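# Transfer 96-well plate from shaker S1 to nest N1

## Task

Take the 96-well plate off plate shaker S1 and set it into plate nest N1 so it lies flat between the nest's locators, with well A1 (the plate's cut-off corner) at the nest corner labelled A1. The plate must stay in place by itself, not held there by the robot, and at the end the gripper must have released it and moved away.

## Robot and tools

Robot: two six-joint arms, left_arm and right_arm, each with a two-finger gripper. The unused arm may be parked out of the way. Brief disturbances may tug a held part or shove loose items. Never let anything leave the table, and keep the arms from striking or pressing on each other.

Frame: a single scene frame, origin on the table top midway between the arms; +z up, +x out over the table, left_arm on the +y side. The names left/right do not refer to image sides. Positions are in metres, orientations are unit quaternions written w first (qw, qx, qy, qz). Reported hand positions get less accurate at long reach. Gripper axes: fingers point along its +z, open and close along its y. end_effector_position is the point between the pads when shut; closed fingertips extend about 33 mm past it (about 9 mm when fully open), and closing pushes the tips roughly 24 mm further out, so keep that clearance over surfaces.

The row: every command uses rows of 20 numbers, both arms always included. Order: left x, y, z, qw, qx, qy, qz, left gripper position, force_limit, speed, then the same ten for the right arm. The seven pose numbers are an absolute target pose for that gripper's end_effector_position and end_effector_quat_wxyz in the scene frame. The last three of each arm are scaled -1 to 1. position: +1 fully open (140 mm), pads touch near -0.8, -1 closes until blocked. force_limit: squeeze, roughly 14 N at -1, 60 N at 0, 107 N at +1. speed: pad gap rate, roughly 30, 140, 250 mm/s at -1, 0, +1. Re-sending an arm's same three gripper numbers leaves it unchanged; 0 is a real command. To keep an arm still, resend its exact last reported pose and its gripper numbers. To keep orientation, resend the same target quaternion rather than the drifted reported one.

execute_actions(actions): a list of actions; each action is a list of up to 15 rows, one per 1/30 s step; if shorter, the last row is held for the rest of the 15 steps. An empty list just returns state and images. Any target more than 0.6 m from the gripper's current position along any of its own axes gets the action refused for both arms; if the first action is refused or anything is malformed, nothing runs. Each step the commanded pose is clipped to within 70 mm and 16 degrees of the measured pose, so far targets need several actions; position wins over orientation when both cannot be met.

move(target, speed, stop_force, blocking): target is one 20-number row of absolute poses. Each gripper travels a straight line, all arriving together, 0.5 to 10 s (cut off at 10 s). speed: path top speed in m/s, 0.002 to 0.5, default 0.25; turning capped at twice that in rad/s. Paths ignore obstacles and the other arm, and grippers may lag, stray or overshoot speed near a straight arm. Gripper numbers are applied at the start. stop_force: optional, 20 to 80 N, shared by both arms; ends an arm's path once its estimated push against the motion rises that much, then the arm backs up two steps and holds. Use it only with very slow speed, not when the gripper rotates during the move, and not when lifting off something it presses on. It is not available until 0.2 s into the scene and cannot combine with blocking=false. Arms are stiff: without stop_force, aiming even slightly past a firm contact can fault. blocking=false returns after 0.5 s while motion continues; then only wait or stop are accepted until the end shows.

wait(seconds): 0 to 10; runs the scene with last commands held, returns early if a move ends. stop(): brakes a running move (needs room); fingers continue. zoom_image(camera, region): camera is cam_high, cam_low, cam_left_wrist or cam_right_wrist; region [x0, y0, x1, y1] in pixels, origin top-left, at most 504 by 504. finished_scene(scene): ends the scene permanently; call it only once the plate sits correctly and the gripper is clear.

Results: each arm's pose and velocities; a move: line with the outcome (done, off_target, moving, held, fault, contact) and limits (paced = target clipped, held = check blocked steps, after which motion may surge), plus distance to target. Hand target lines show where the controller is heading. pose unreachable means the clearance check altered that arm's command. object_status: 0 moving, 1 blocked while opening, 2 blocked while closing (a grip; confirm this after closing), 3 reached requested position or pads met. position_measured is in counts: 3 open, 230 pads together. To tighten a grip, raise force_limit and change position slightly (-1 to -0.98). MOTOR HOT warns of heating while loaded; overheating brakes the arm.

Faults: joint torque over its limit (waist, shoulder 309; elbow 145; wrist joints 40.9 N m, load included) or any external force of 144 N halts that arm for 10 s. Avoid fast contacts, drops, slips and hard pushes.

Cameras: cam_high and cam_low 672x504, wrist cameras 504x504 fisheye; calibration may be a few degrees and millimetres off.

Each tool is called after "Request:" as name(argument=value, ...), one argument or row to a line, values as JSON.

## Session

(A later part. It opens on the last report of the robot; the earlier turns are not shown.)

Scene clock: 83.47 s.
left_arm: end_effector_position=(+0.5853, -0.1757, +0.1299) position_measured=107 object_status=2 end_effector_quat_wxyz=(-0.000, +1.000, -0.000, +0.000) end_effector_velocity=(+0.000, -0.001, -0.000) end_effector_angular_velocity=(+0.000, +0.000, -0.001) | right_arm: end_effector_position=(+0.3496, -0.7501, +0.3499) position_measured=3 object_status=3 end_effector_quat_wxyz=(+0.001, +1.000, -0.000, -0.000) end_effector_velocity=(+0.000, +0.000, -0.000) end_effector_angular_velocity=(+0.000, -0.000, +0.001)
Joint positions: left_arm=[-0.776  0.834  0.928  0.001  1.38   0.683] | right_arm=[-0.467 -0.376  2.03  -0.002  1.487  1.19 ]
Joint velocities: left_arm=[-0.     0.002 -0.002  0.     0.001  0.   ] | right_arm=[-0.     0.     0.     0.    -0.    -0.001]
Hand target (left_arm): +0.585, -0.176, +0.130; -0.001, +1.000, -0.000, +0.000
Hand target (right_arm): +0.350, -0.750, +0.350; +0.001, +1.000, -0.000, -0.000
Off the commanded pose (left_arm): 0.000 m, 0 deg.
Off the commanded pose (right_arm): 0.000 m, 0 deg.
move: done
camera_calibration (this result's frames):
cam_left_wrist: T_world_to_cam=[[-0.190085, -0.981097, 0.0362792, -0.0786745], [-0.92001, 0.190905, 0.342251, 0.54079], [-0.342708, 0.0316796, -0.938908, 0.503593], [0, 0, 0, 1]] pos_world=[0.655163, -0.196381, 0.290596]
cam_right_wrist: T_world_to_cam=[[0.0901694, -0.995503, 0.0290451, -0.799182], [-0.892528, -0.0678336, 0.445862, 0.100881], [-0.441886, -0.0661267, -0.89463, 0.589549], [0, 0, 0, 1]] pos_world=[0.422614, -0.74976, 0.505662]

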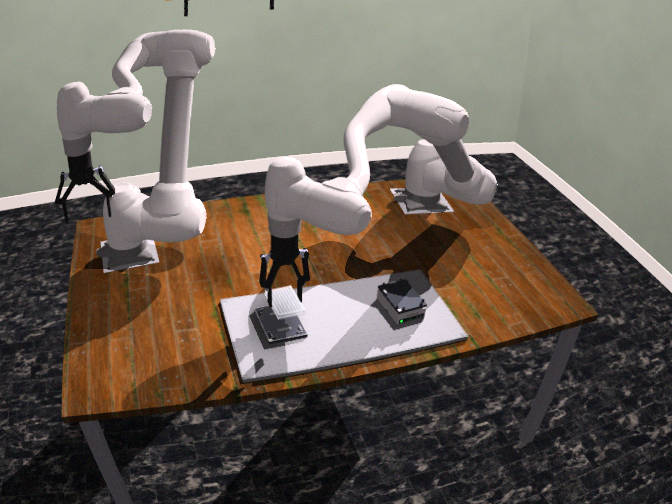

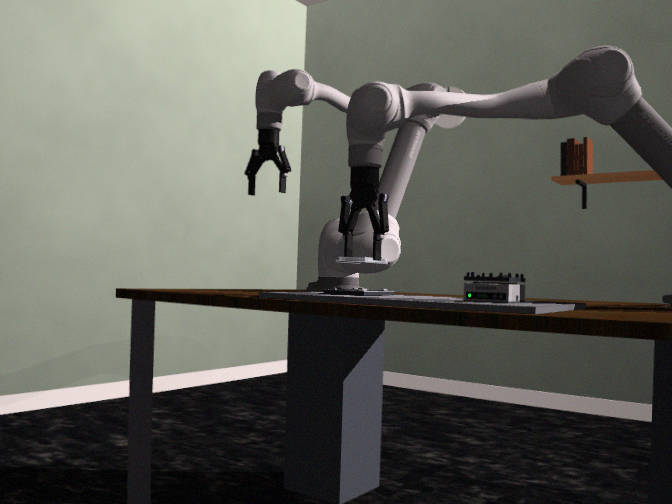

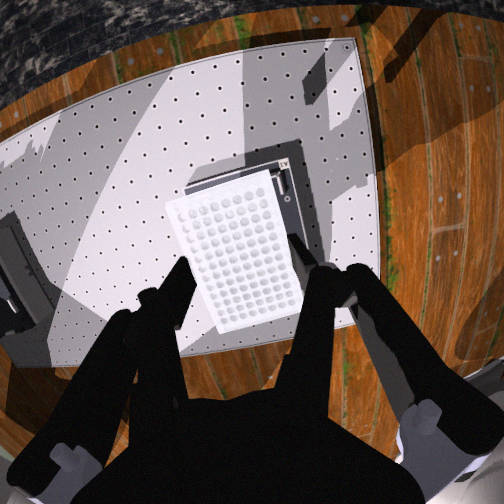

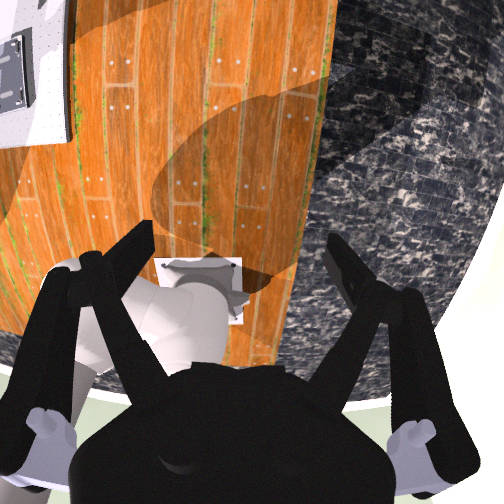

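Request:
move(
  target=[0.574,-0.183,0.085,0,1,0,0,-1,-0.3,-0.5,0.35,-0.75,0.35,0,1,0,0,1,0,0],
  speed=0.1,
)

Request:
zoom_image(
  camera="cam_high",
  region=[230, 260, 350, 360],
)

Request:
zoom_image(
  camera="cam_left_wrist",
  region=[120, 100, 380, 360],
)

Request:
zoom_image(
  camera="cam_low",
  region=[300, 240, 420, 310],
)

Scene clock: 89.90 s.
left_arm: end_effector_position=(+0.5740, -0.1829, +0.0851) position_measured=107 object_status=2 end_effector_quat_wxyz=(+0.000, +1.000, +0.000, +0.000) end_effector_velocity=(+0.000, +0.000, -0.001) end_effector_angular_velocity=(-0.000, +0.000, +0.000) | right_arm: end_effector_position=(+0.3500, -0.7500, +0.3500) position_measured=3 object_status=3 end_effector_quat_wxyz=(-0.000, +1.000, -0.000, -0.000) end_effector_velocity=(-0.001, -0.000, -0.000) end_effector_angular_velocity=(+0.000, +0.002, -0.000)
Joint positions: left_arm=[-0.789  0.85   0.981  0.     1.31   0.67 ] | right_arm=[-0.468 -0.375  2.03  -0.     1.487  1.188]
Joint velocities: left_arm=[ 0.     0.     0.001 -0.001 -0.001  0.   ] | right_arm=[-0.     0.     0.    -0.     0.002 -0.   ]
Hand target (left_arm): +0.574, -0.183, +0.085; -0.000, +1.000, +0.000, +0.000
Hand target (right_arm): +0.350, -0.750, +0.350; +0.000, +1.000, -0.000, -0.000
Off the commanded pose (left_arm): 0.000 m, 0 deg.
Off the commanded pose (right_arm): 0.000 m, 0 deg.
move: done
camera_calibration (this result's frames):
cam_left_wrist: T_world_to_cam=[[-0.189757, -0.981121, 0.0373247, -0.0866204], [-0.919941, 0.19095, 0.342414, 0.547068], [-0.343076, 0.0306388, -0.938808, 0.457853], [0, 0, 0, 1]] pos_world=[0.643912, -0.203476, 0.245746]
cam_right_wrist: T_world_to_cam=[[0.0901874, -0.995544, 0.0275317, -0.798615], [-0.892873, -0.0685784, 0.445055, 0.100947], [-0.441184, -0.0647207, -0.89508, 0.590783], [0, 0, 0, 1]] pos_world=[0.422802, -0.749898, 0.505858]

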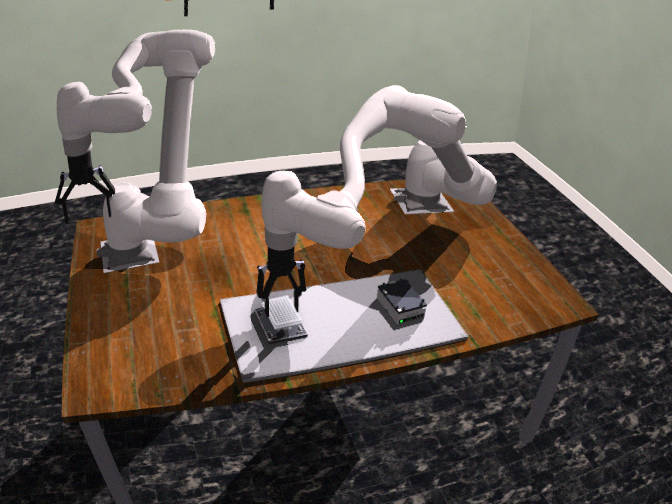

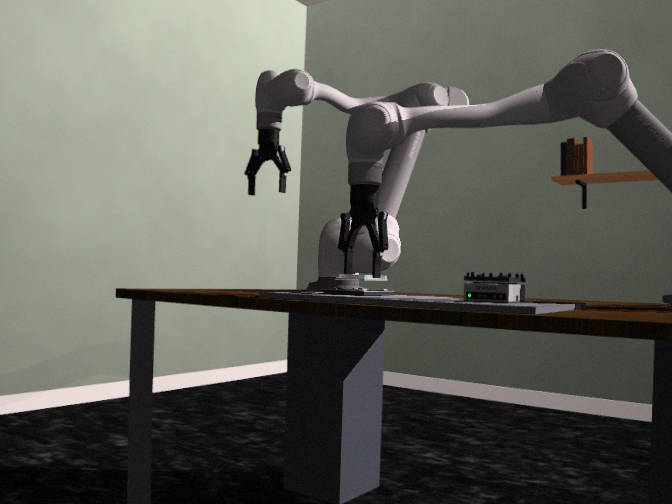

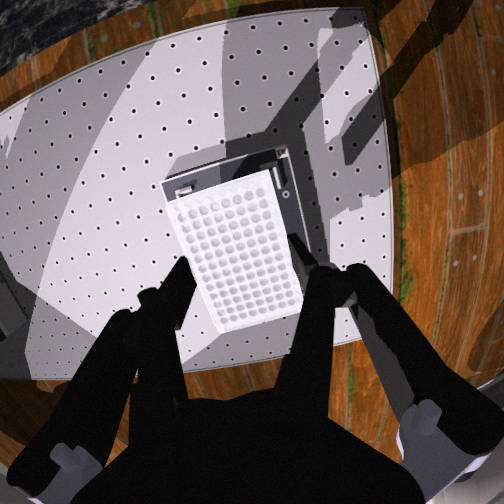

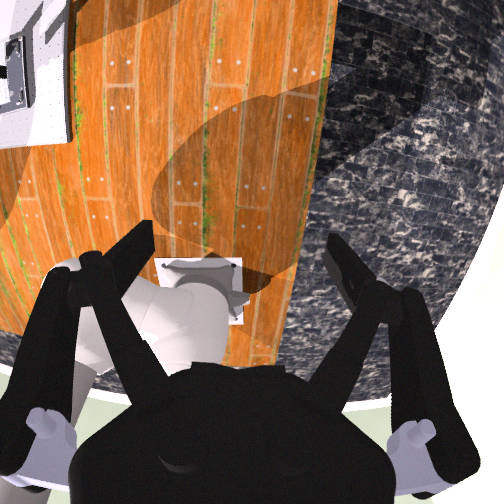

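Region (230, 260, 350, 360) of cam_high's 672x504 image, scaled by 4.200, with more detail than that image has.

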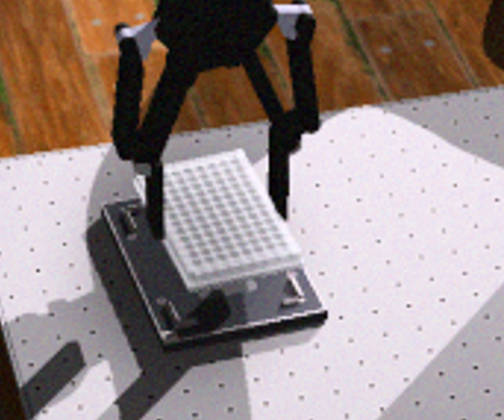

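Region (120, 100, 380, 360) of cam_left_wrist's 504x504 image, scaled by 1.938, with more detail than that image has.

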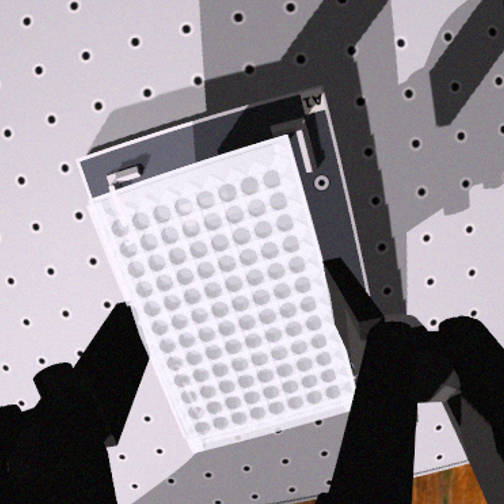

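Region (300, 240, 420, 310) of cam_low's 672x504 image, scaled by 4.200, with more detail than that image has; it fills the top 294 rows of this view, and the rest is white.

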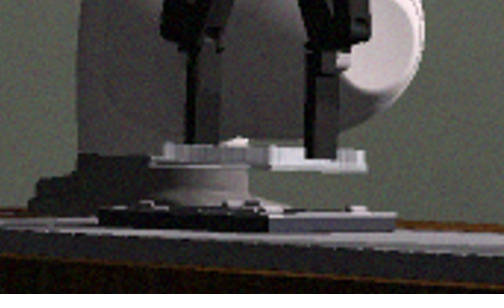

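Request:
move(
  target=[0.574,-0.183,0.07,0,1,0,0,-1,-0.3,-0.5,0.35,-0.75,0.35,0,1,0,0,1,0,0],
  speed=0.03,
)

Request:
zoom_image(
  camera="cam_left_wrist",
  region=[120, 100, 380, 360],
)

Request:
zoom_image(
  camera="cam_high",
  region=[230, 260, 350, 360],
)

Request:
zoom_image(
  camera="cam_low",
  region=[300, 240, 420, 310],
)

Scene clock: 94.23 s.
left_arm: end_effector_position=(+0.5740, -0.1830, +0.0700) position_measured=107 object_status=2 end_effector_quat_wxyz=(-0.000, +1.000, +0.000, +0.000) end_effector_velocity=(+0.000, +0.001, -0.001) end_effector_angular_velocity=(+0.001, +0.001, +0.001) | right_arm: end_effector_position=(+0.3500, -0.7500, +0.3500) position_measured=3 object_status=3 end_effector_quat_wxyz=(-0.000, +1.000, +0.000, -0.000) end_effector_velocity=(-0.000, +0.000, -0.000) end_effector_angular_velocity=(+0.001, +0.000, +0.000)
Joint positions: left_arm=[-0.789  0.858  0.994  0.     1.289  0.67 ] | right_arm=[-0.468 -0.375  2.03  -0.     1.487  1.188]
Joint velocities: left_arm=[ 0.001  0.     0.001 -0.     0.    -0.001] | right_arm=[ 0. -0.  0.  0.  0.  0.]
Hand target (left_arm): +0.574, -0.183, +0.070; -0.000, +1.000, +0.000, +0.000
Hand target (right_arm): +0.350, -0.750, +0.350; +0.000, +1.000, -0.000, -0.000
Off the commanded pose (left_arm): 0.000 m, 0 deg.
Off the commanded pose (right_arm): 0.000 m, 0 deg.
move: done
camera_calibration (this result's frames):
cam_left_wrist: T_world_to_cam=[[-0.189857, -0.981104, 0.0372795, -0.0860304], [-0.919933, 0.19103, 0.342389, 0.552261], [-0.343041, 0.0307103, -0.938818, 0.443737], [0, 0, 0, 1]] pos_world=[0.64393, -0.20353, 0.230707]
cam_right_wrist: T_world_to_cam=[[0.090187, -0.995543, 0.0275847, -0.798652], [-0.892927, -0.0685622, 0.444951, 0.10105], [-0.441076, -0.0647599, -0.89513, 0.59075], [0, 0, 0, 1]] pos_world=[0.422824, -0.749907, 0.505866]

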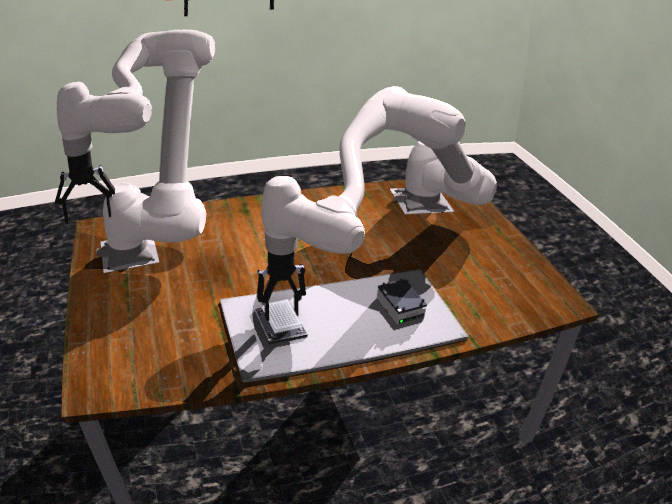

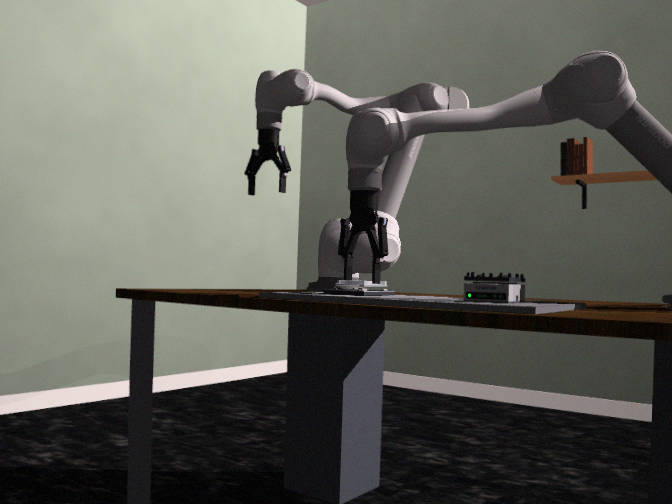

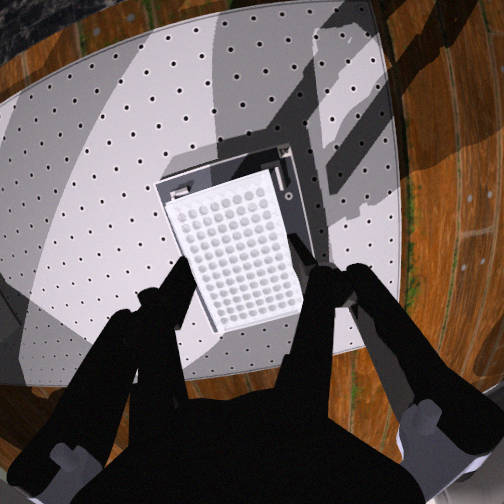

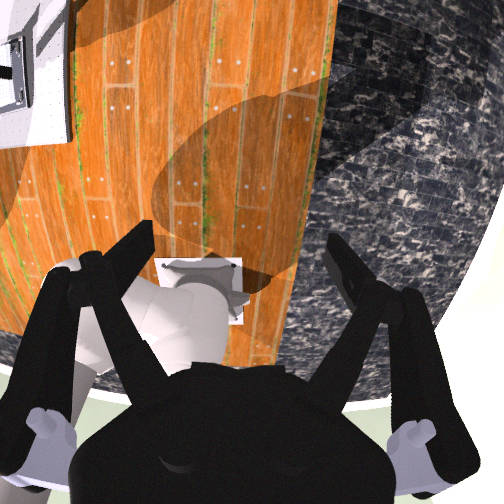

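Region (120, 100, 380, 360) of cam_left_wrist's 504x504 image, scaled by 1.938, with more detail than that image has.

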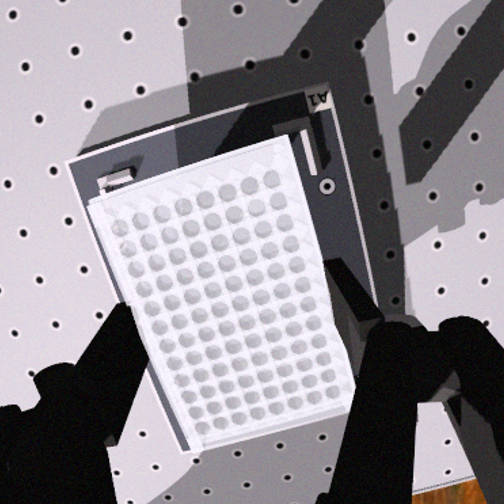

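Region (230, 260, 350, 360) of cam_high's 672x504 image, scaled by 4.200, with more detail than that image has.

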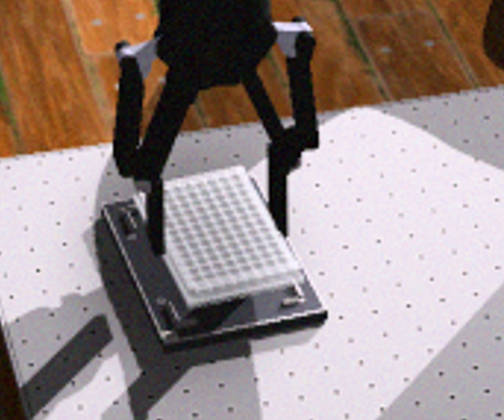

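Region (300, 240, 420, 310) of cam_low's 672x504 image, scaled by 4.200, with more detail than that image has; it fills the top 294 rows of this view, and the rest is white.

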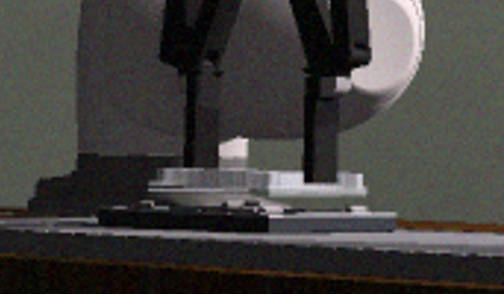

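Request:
move(
  target=[0.574,-0.184,0.05,0,1,0,0,-1,-0.3,-0.5,0.35,-0.75,0.35,0,1,0,0,1,0,0],
  speed=0.005,
  stop_force=20,
)

Request:
zoom_image(
  camera="cam_left_wrist",
  region=[120, 100, 380, 360],
)

Request:
zoom_image(
  camera="cam_low",
  region=[300, 240, 420, 310],
)

Scene clock: 101.90 s.
left_arm: end_effector_position=(+0.5740, -0.1834, +0.0613) position_measured=107 object_status=2 end_effector_quat_wxyz=(-0.000, +1.000, +0.000, -0.000) end_effector_velocity=(-0.001, +0.002, +0.000) end_effector_angular_velocity=(+0.004, +0.003, +0.001) | right_arm: end_effector_position=(+0.3500, -0.7500, +0.3500) position_measured=3 object_status=3 end_effector_quat_wxyz=(+0.000, +1.000, +0.000, +0.000) end_effector_velocity=(+0.000, +0.000, +0.000) end_effector_angular_velocity=(-0.001, -0.000, +0.001)
Joint positions: left_arm=[-0.79   0.864  1.     0.     1.278  0.67 ] | right_arm=[-0.468 -0.375  2.03   0.     1.487  1.188]
Joint velocities: left_arm=[ 0.     0.    -0.     0.     0.005 -0.   ] | right_arm=[ 0.001 -0.    -0.    -0.    -0.     0.   ]
Hand target (left_arm): +0.574, -0.183, +0.062; +0.000, +1.000, +0.000, +0.000
Hand target (right_arm): +0.350, -0.750, +0.350; -0.000, +1.000, +0.000, +0.000
Off the commanded pose (left_arm): 0.011 m, 0 deg.
Off the commanded pose (right_arm): 0.000 m, 0 deg.
move: contact (left_arm)
camera_calibration (this result's frames):
cam_left_wrist: T_world_to_cam=[[-0.189833, -0.981107, 0.0373155, -0.0861563], [-0.919912, 0.191017, 0.342453, 0.55527], [-0.343111, 0.0306819, -0.938794, 0.435568], [0, 0, 0, 1]] pos_world=[0.643892, -0.203959, 0.22197]
cam_right_wrist: T_world_to_cam=[[0.0901867, -0.995543, 0.0275852, -0.798652], [-0.892927, -0.0685617, 0.44495, 0.101052], [-0.441075, -0.0647601, -0.895131, 0.59075], [0, 0, 0, 1]] pos_world=[0.422825, -0.749907, 0.505867]

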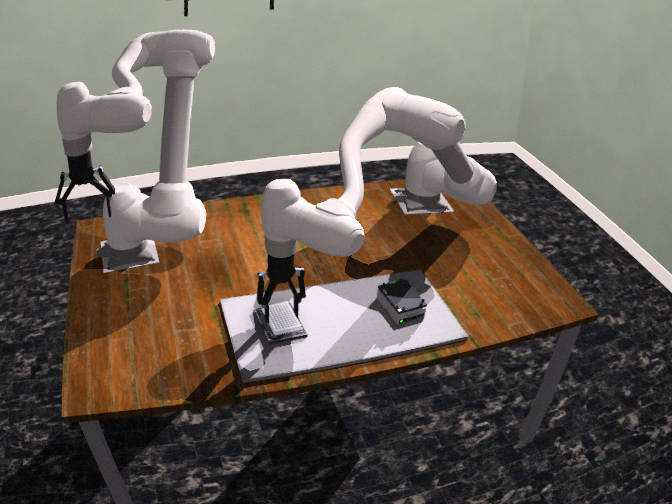

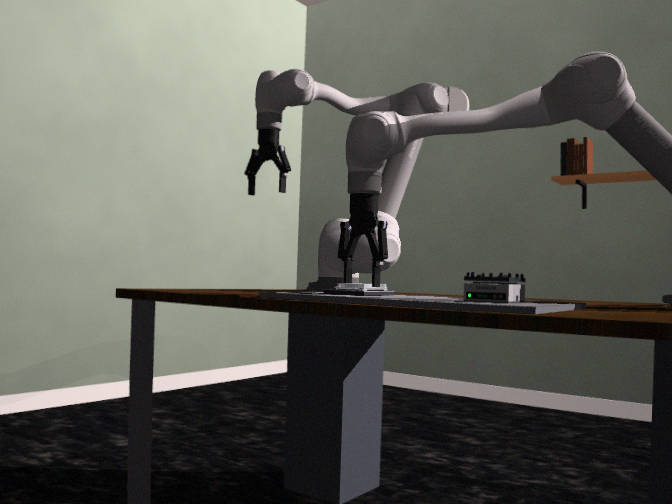

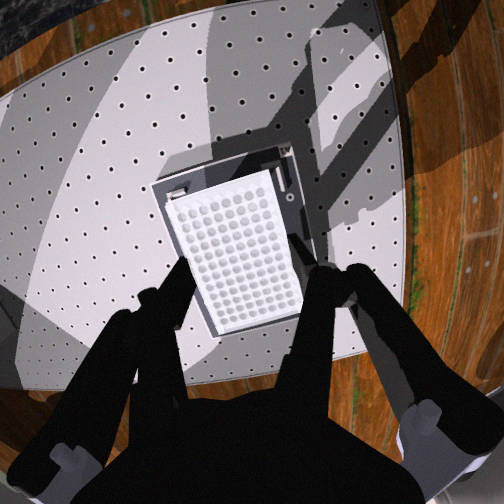

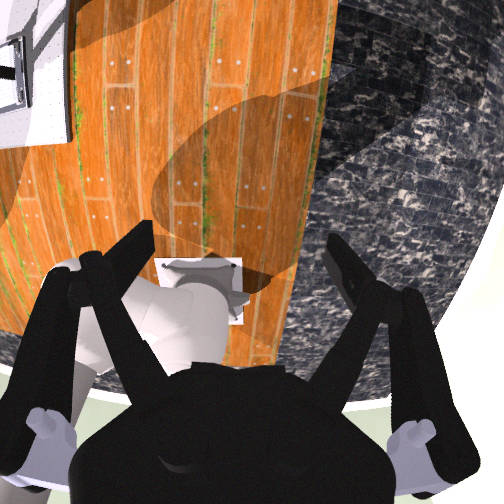

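Region (120, 100, 380, 360) of cam_left_wrist's 504x504 image, scaled by 1.938, with more detail than that image has.

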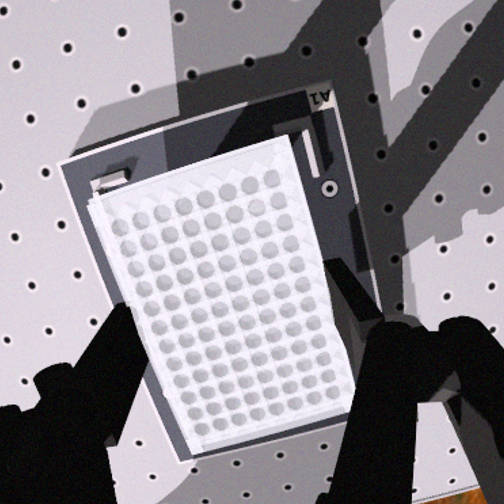

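Region (300, 240, 420, 310) of cam_low's 672x504 image, scaled by 4.200, with more detail than that image has; it fills the top 294 rows of this view, and the rest is white.

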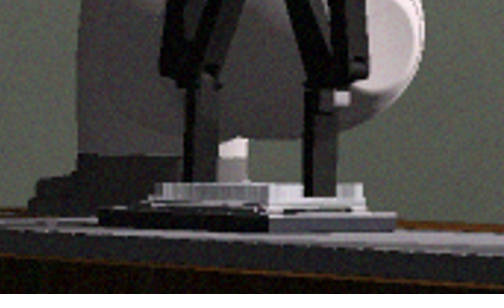

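Request:
move(
  target=[0.574,-0.186,0.068,0,1,-0.009,0,-1,-0.3,-0.5,0.35,-0.75,0.35,0,1,0,0,1,0,0],
  speed=0.02,
)

Request:
move(
  target=[0.574,-0.186,0.05,0,1,-0.009,0,-1,-0.3,-0.5,0.35,-0.75,0.35,0,1,0,0,1,0,0],
  speed=0.005,
  stop_force=20,
)

Request:
zoom_image(
  camera="cam_left_wrist",
  region=[120, 100, 380, 360],
)

Request:
zoom_image(
  camera="cam_high",
  region=[240, 280, 320, 350],
)

Scene clock: 109.27 s.
left_arm: end_effector_position=(+0.5740, -0.1860, +0.0681) position_measured=107 object_status=2 end_effector_quat_wxyz=(+0.000, +1.000, -0.009, +0.000) end_effector_velocity=(-0.000, -0.000, -0.001) end_effector_angular_velocity=(+0.001, +0.001, -0.001) | right_arm: end_effector_position=(+0.3500, -0.7500, +0.3500) position_measured=3 object_status=3 end_effector_quat_wxyz=(+0.000, +1.000, -0.000, +0.000) end_effector_velocity=(-0.000, +0.000, +0.000) end_effector_angular_velocity=(+0.001, -0.000, -0.001)
Joint positions: left_arm=[-0.791  0.864  0.988  0.     1.29   0.686] | right_arm=[-0.468 -0.375  2.03   0.     1.487  1.188]
Joint velocities: left_arm=[-0.     0.001 -0.001 -0.     0.001  0.001] | right_arm=[-0.    -0.     0.     0.001  0.     0.   ]
Hand target (left_arm): +0.574, -0.186, +0.068; -0.000, +1.000, -0.009, -0.000
Hand target (right_arm): +0.350, -0.750, +0.350; -0.000, +1.000, +0.000, +0.000
Off the commanded pose (left_arm): 0.000 m, 0 deg.
Off the commanded pose (right_arm): 0.000 m, 0 deg.
move: done
camera_calibration (this result's frames):
cam_left_wrist: T_world_to_cam=[[-0.207454, -0.97753, 0.0373939, -0.0781699], [-0.916353, 0.207568, 0.342363, 0.554534], [-0.342432, 0.0367587, -0.938823, 0.442783], [0, 0, 0, 1]] pos_world=[0.643556, -0.207793, 0.228766]
cam_right_wrist: T_world_to_cam=[[0.0901866, -0.995543, 0.0275852, -0.798652], [-0.892927, -0.0685616, 0.44495, 0.101052], [-0.441075, -0.0647601, -0.895131, 0.59075], [0, 0, 0, 1]] pos_world=[0.422825, -0.749907, 0.505867]

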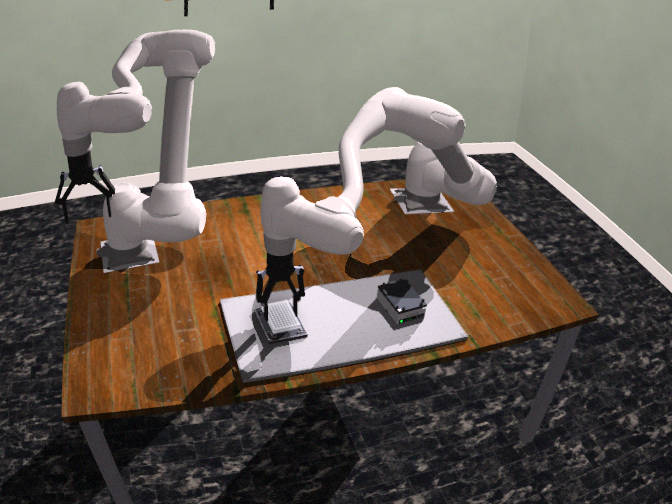

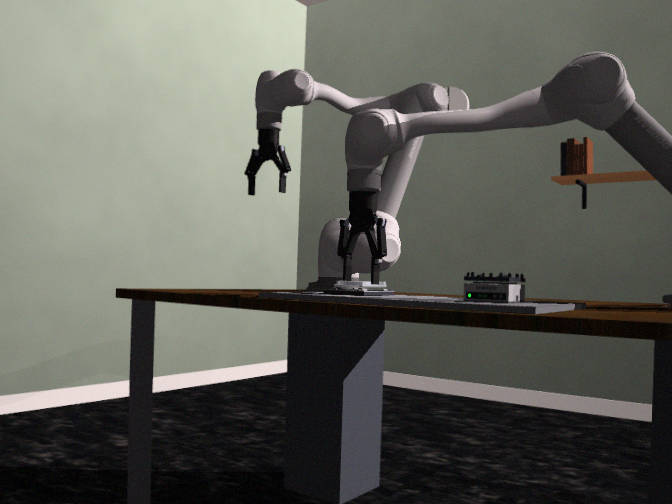

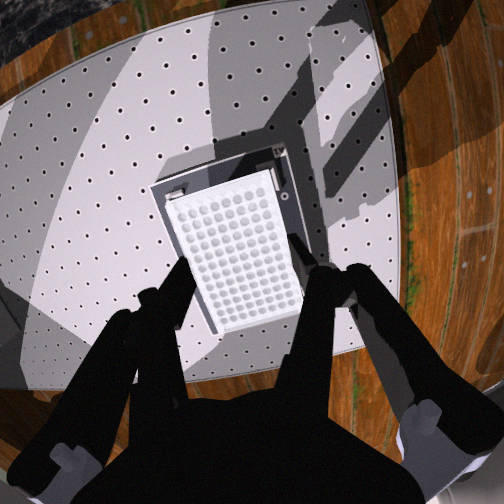

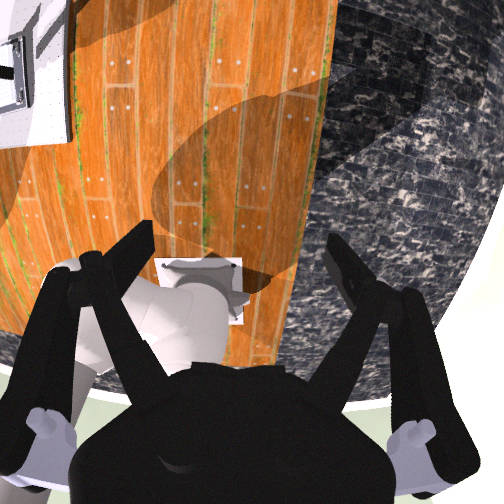

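Scene clock: 111.23 s.
left_arm: end_effector_position=(+0.5739, -0.1861, +0.0597) position_measured=107 object_status=2 end_effector_quat_wxyz=(+0.000, +1.000, -0.009, +0.000) end_effector_velocity=(-0.000, +0.001, +0.000) end_effector_angular_velocity=(+0.004, +0.001, -0.002) | right_arm: end_effector_position=(+0.3500, -0.7500, +0.3500) position_measured=3 object_status=3 end_effector_quat_wxyz=(+0.000, +1.000, +0.000, +0.000) end_effector_velocity=(-0.000, +0.001, +0.000) end_effector_angular_velocity=(+0.000, +0.000, +0.001)
Joint positions: left_arm=[-0.791  0.868  0.995 -0.     1.278  0.686] | right_arm=[-0.468 -0.375  2.03   0.     1.487  1.188]
Joint velocities: left_arm=[ 0.     0.    -0.001  0.001  0.004  0.001] | right_arm=[ 0.001 -0.001  0.     0.     0.001 -0.   ]
Hand target (left_arm): +0.574, -0.186, +0.060; +0.000, +1.000, -0.009, +0.000
Hand target (right_arm): +0.350, -0.750, +0.350; -0.000, +1.000, +0.000, +0.000
Off the commanded pose (left_arm): 0.010 m, 0 deg.
Off the commanded pose (right_arm): 0.000 m, 0 deg.
move: contact (left_arm)
camera_calibration (this result's frames):
cam_left_wrist: T_world_to_cam=[[-0.207452, -0.977525, 0.0375377, -0.0779605], [-0.916326, 0.207613, 0.342407, 0.557352], [-0.342504, 0.0366363, -0.938802, 0.434845], [0, 0, 0, 1]] pos_world=[0.64348, -0.207853, 0.220319]
cam_right_wrist: T_world_to_cam=[[0.0901867, -0.995543, 0.0275852, -0.798652], [-0.892927, -0.0685617, 0.44495, 0.101052], [-0.441075, -0.0647601, -0.895131, 0.59075], [0, 0, 0, 1]] pos_world=[0.422825, -0.749907, 0.505867]

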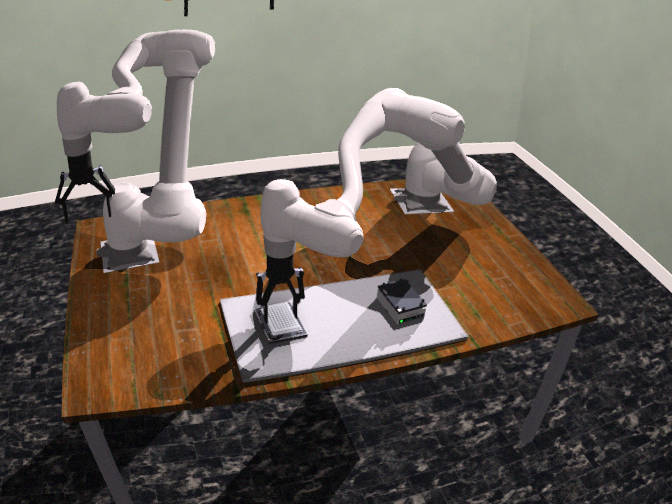

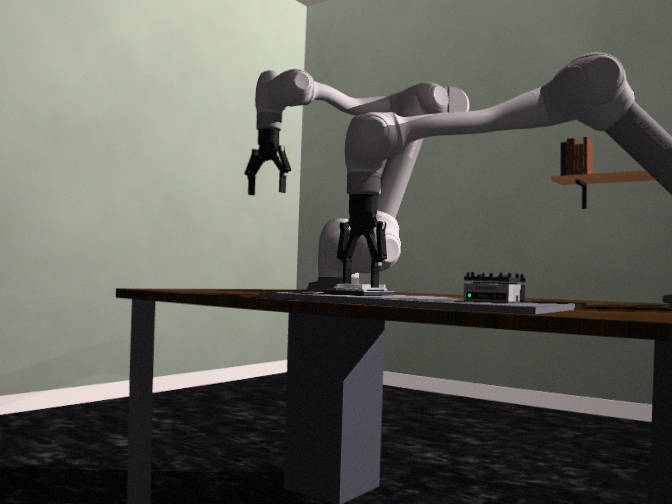

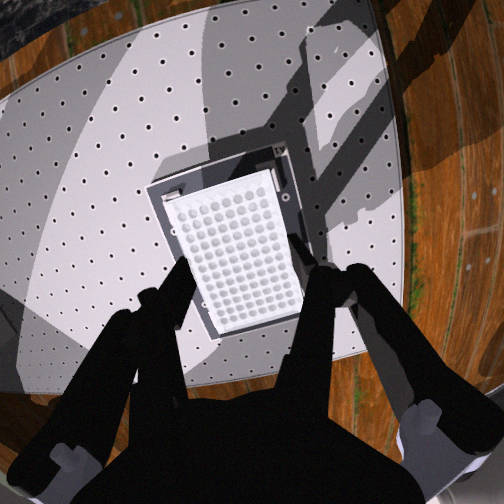

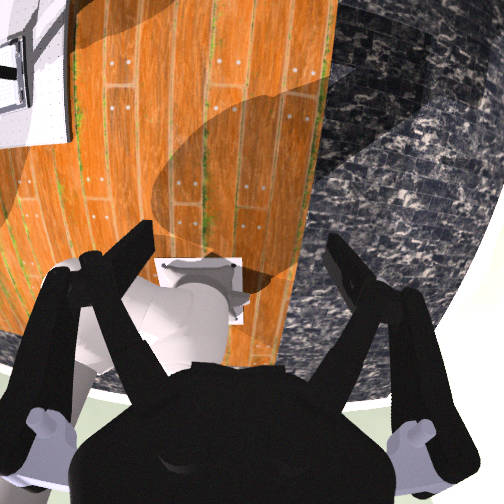

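Region (120, 100, 380, 360) of cam_left_wrist's 504x504 image, scaled by 1.938, with more detail than that image has.

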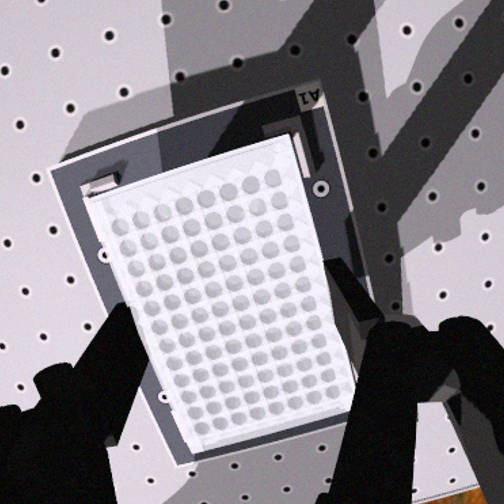

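Region (240, 280, 320, 350) of cam_high's 672x504 image, scaled by 6.300, with more detail than that image has; it fills the top 441 rows of this view, and the rest is white.

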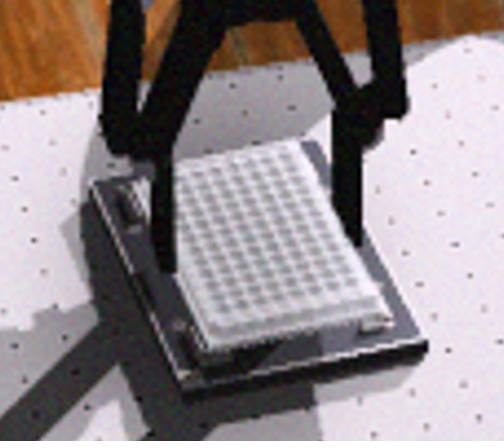

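Request:
move(
  target=[0.574,-0.186,0.06,0,1,-0.009,0,0.6,0,-0.5,0.35,-0.75,0.35,0,1,0,0,1,0,0],
)

Request:
move(
  target=[0.59,-0.186,0.16,0,1,-0.009,0,1,0,0,0.35,-0.75,0.35,0,1,0,0,1,0,0],
)

Request:
zoom_image(
  camera="cam_left_wrist",
  region=[140, 140, 360, 360],
)

Request:
zoom_image(
  camera="cam_high",
  region=[240, 280, 320, 350],
)

Request:
zoom_image(
  camera="cam_low",
  region=[310, 270, 410, 310],
)

Scene clock: 116.50 s.
left_arm: end_effector_position=(+0.5740, -0.1860, +0.0602) position_measured=53 object_status=3 end_effector_quat_wxyz=(+0.000, +1.000, -0.009, +0.000) end_effector_velocity=(+0.000, +0.000, +0.000) end_effector_angular_velocity=(-0.000, -0.001, +0.001) | right_arm: end_effector_position=(+0.3500, -0.7500, +0.3500) position_measured=3 object_status=3 end_effector_quat_wxyz=(+0.000, +1.000, +0.000, +0.000) end_effector_velocity=(+0.000, -0.000, -0.000) end_effector_angular_velocity=(-0.000, -0.001, -0.001)
Joint positions: left_arm=[-0.791  0.868  0.994  0.     1.279  0.686] | right_arm=[-0.468 -0.375  2.03   0.     1.487  1.188]
Joint velocities: left_arm=[ 0.    -0.    -0.     0.    -0.    -0.001] | right_arm=[-0.001  0.     0.     0.    -0.001  0.   ]
Hand target (left_arm): +0.574, -0.186, +0.060; +0.000, +1.000, -0.009, +0.000
Hand target (right_arm): +0.350, -0.750, +0.350; -0.000, +1.000, +0.000, +0.000
Off the commanded pose (left_arm): 0.000 m, 0 deg.
Off the commanded pose (right_arm): 0.000 m, 0 deg.
move: done
camera_calibration (this result's frames):
cam_left_wrist: T_world_to_cam=[[-0.207462, -0.977528, 0.0373962, -0.07784], [-0.916357, 0.207576, 0.342349, 0.557268], [-0.342418, 0.036756, -0.938828, 0.435325], [0, 0, 0, 1]] pos_world=[0.64357, -0.207767, 0.220826]
cam_right_wrist: T_world_to_cam=[[0.0901867, -0.995543, 0.0275852, -0.798652], [-0.892927, -0.0685618, 0.44495, 0.101051], [-0.441075, -0.0647601, -0.895131, 0.59075], [0, 0, 0, 1]] pos_world=[0.422825, -0.749907, 0.505867]

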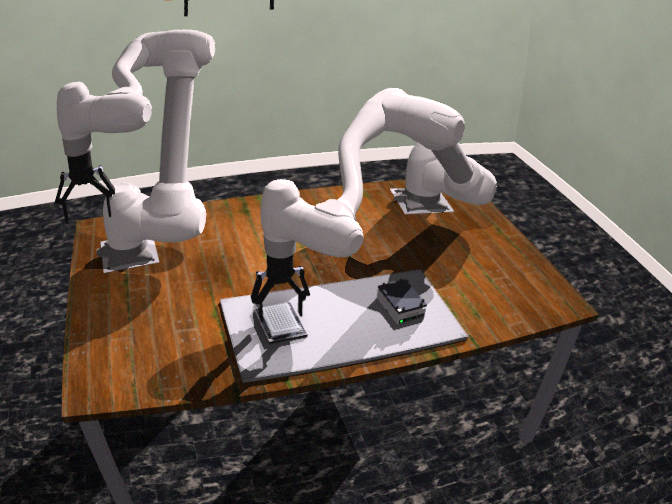

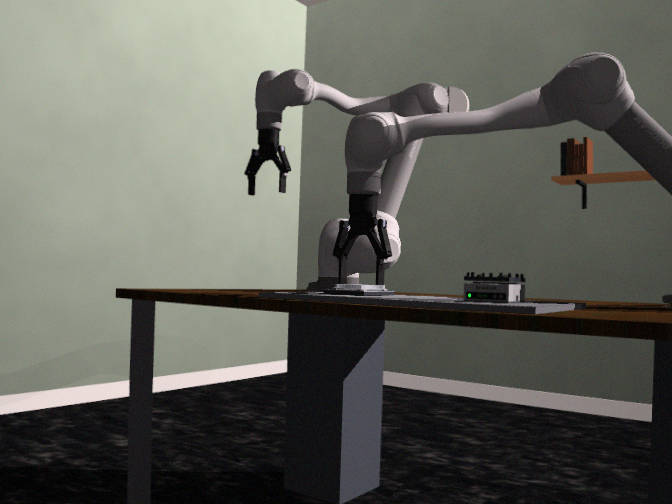

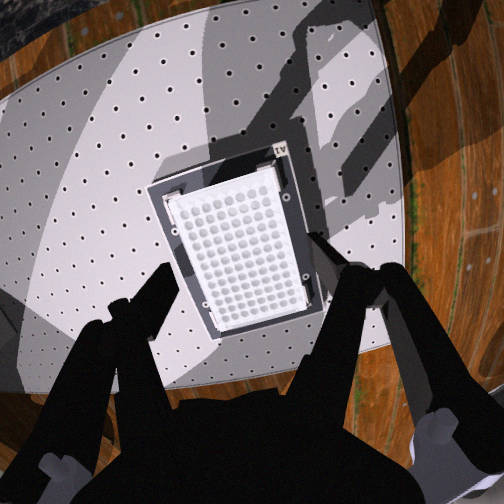

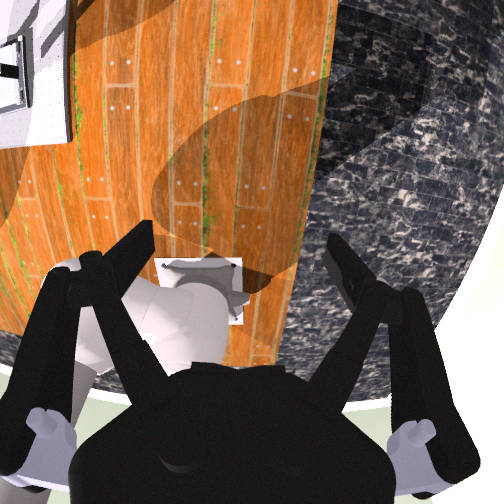

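Scene clock: 117.33 s.
left_arm: end_effector_position=(+0.5901, -0.1861, +0.1601) position_measured=3 object_status=3 end_effector_quat_wxyz=(+0.000, +1.000, -0.009, +0.000) end_effector_velocity=(+0.000, -0.000, -0.001) end_effector_angular_velocity=(+0.001, +0.001, +0.001) | right_arm: end_effector_position=(+0.3500, -0.7500, +0.3500) position_measured=3 object_status=3 end_effector_quat_wxyz=(+0.000, +1.000, -0.000, +0.000) end_effector_velocity=(-0.000, -0.000, -0.000) end_effector_angular_velocity=(-0.001, +0.002, -0.000)
Joint positions: left_arm=[-0.779  0.847  0.851 -0.     1.444  0.699] | right_arm=[-0.468 -0.375  2.03   0.     1.487  1.188]
Joint velocities: left_arm=[-0.     0.002 -0.002 -0.     0.001 -0.001] | right_arm=[-0.     0.    -0.    -0.001  0.001  0.   ]
Hand target (left_arm): +0.590, -0.186, +0.160; +0.000, +1.000, -0.009, -0.000
Hand target (right_arm): +0.350, -0.750, +0.350; -0.000, +1.000, +0.000, +0.000
Off the commanded pose (left_arm): 0.000 m, 0 deg.
Off the commanded pose (right_arm): 0.000 m, 0 deg.
move: done
camera_calibration (this result's frames):
cam_left_wrist: T_world_to_cam=[[-0.207706, -0.977472, 0.0374982, -0.078278], [-0.916288, 0.207839, 0.342374, 0.537775], [-0.342454, 0.036754, -0.938815, 0.534671], [0, 0, 0, 1]] pos_world=[0.659599, -0.207937, 0.320773]
cam_right_wrist: T_world_to_cam=[[0.0901864, -0.995543, 0.0275852, -0.798652], [-0.892927, -0.0685615, 0.44495, 0.101052], [-0.441075, -0.06476, -0.895131, 0.59075], [0, 0, 0, 1]] pos_world=[0.422825, -0.749907, 0.505867]

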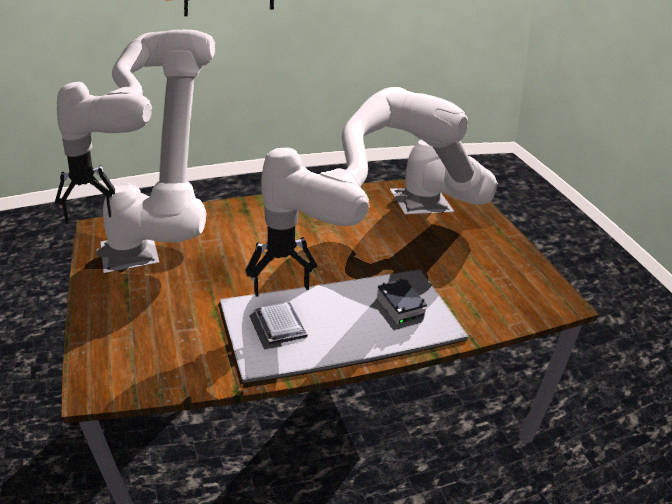

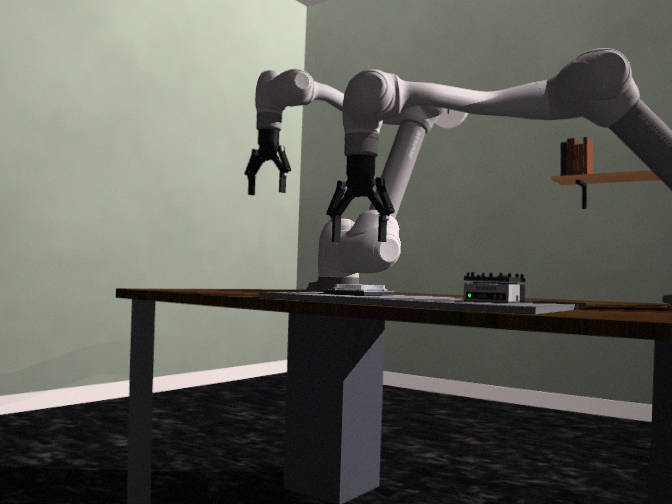

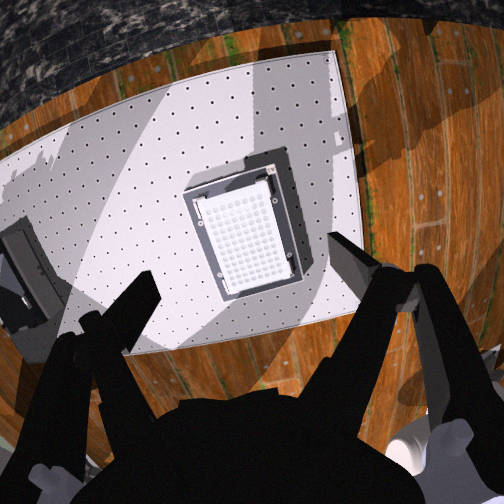

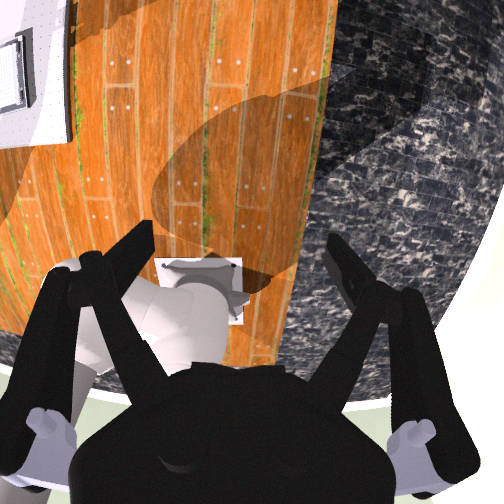

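Region (140, 140, 360, 360) of cam_left_wrist's 504x504 image, scaled by 2.291, with more detail than that image has.

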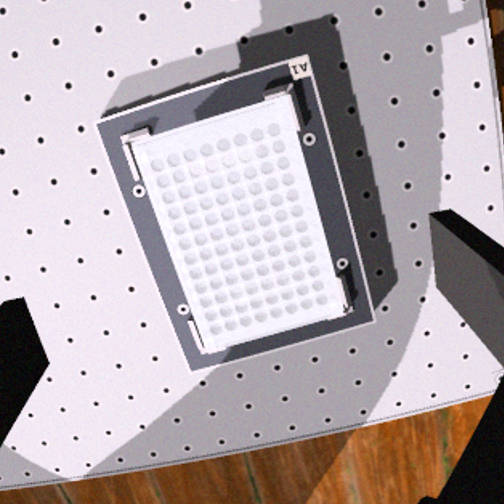

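Region (240, 280, 320, 350) of cam_high's 672x504 image, scaled by 6.300, with more detail than that image has; it fills the top 441 rows of this view, and the rest is white.

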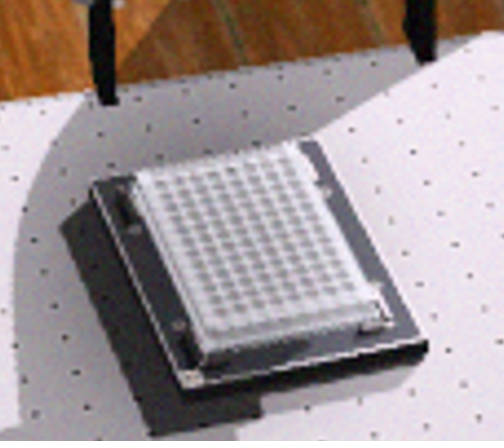

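Region (310, 270, 410, 310) of cam_low's 672x504 image, scaled by 5.040, with more detail than that image has; it fills the top 202 rows of this view, and the rest is white.

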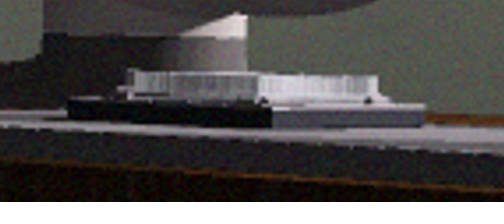

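Request:
zoom_image(
  camera="cam_left_wrist",
  region=[180, 160, 310, 300],
)

Region (180, 160, 310, 300) of cam_left_wrist's 504x504 image, scaled by 3.600, with more detail than that image has; it fills the left 468 columns of this view, and the rest is white.

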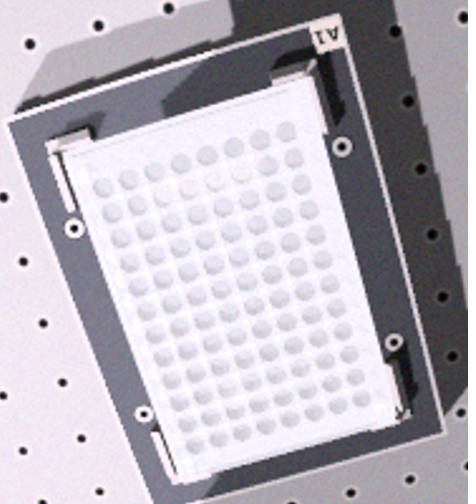

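Request:
finished_scene(
  scene=1,
)

The scene is finished: the task was done.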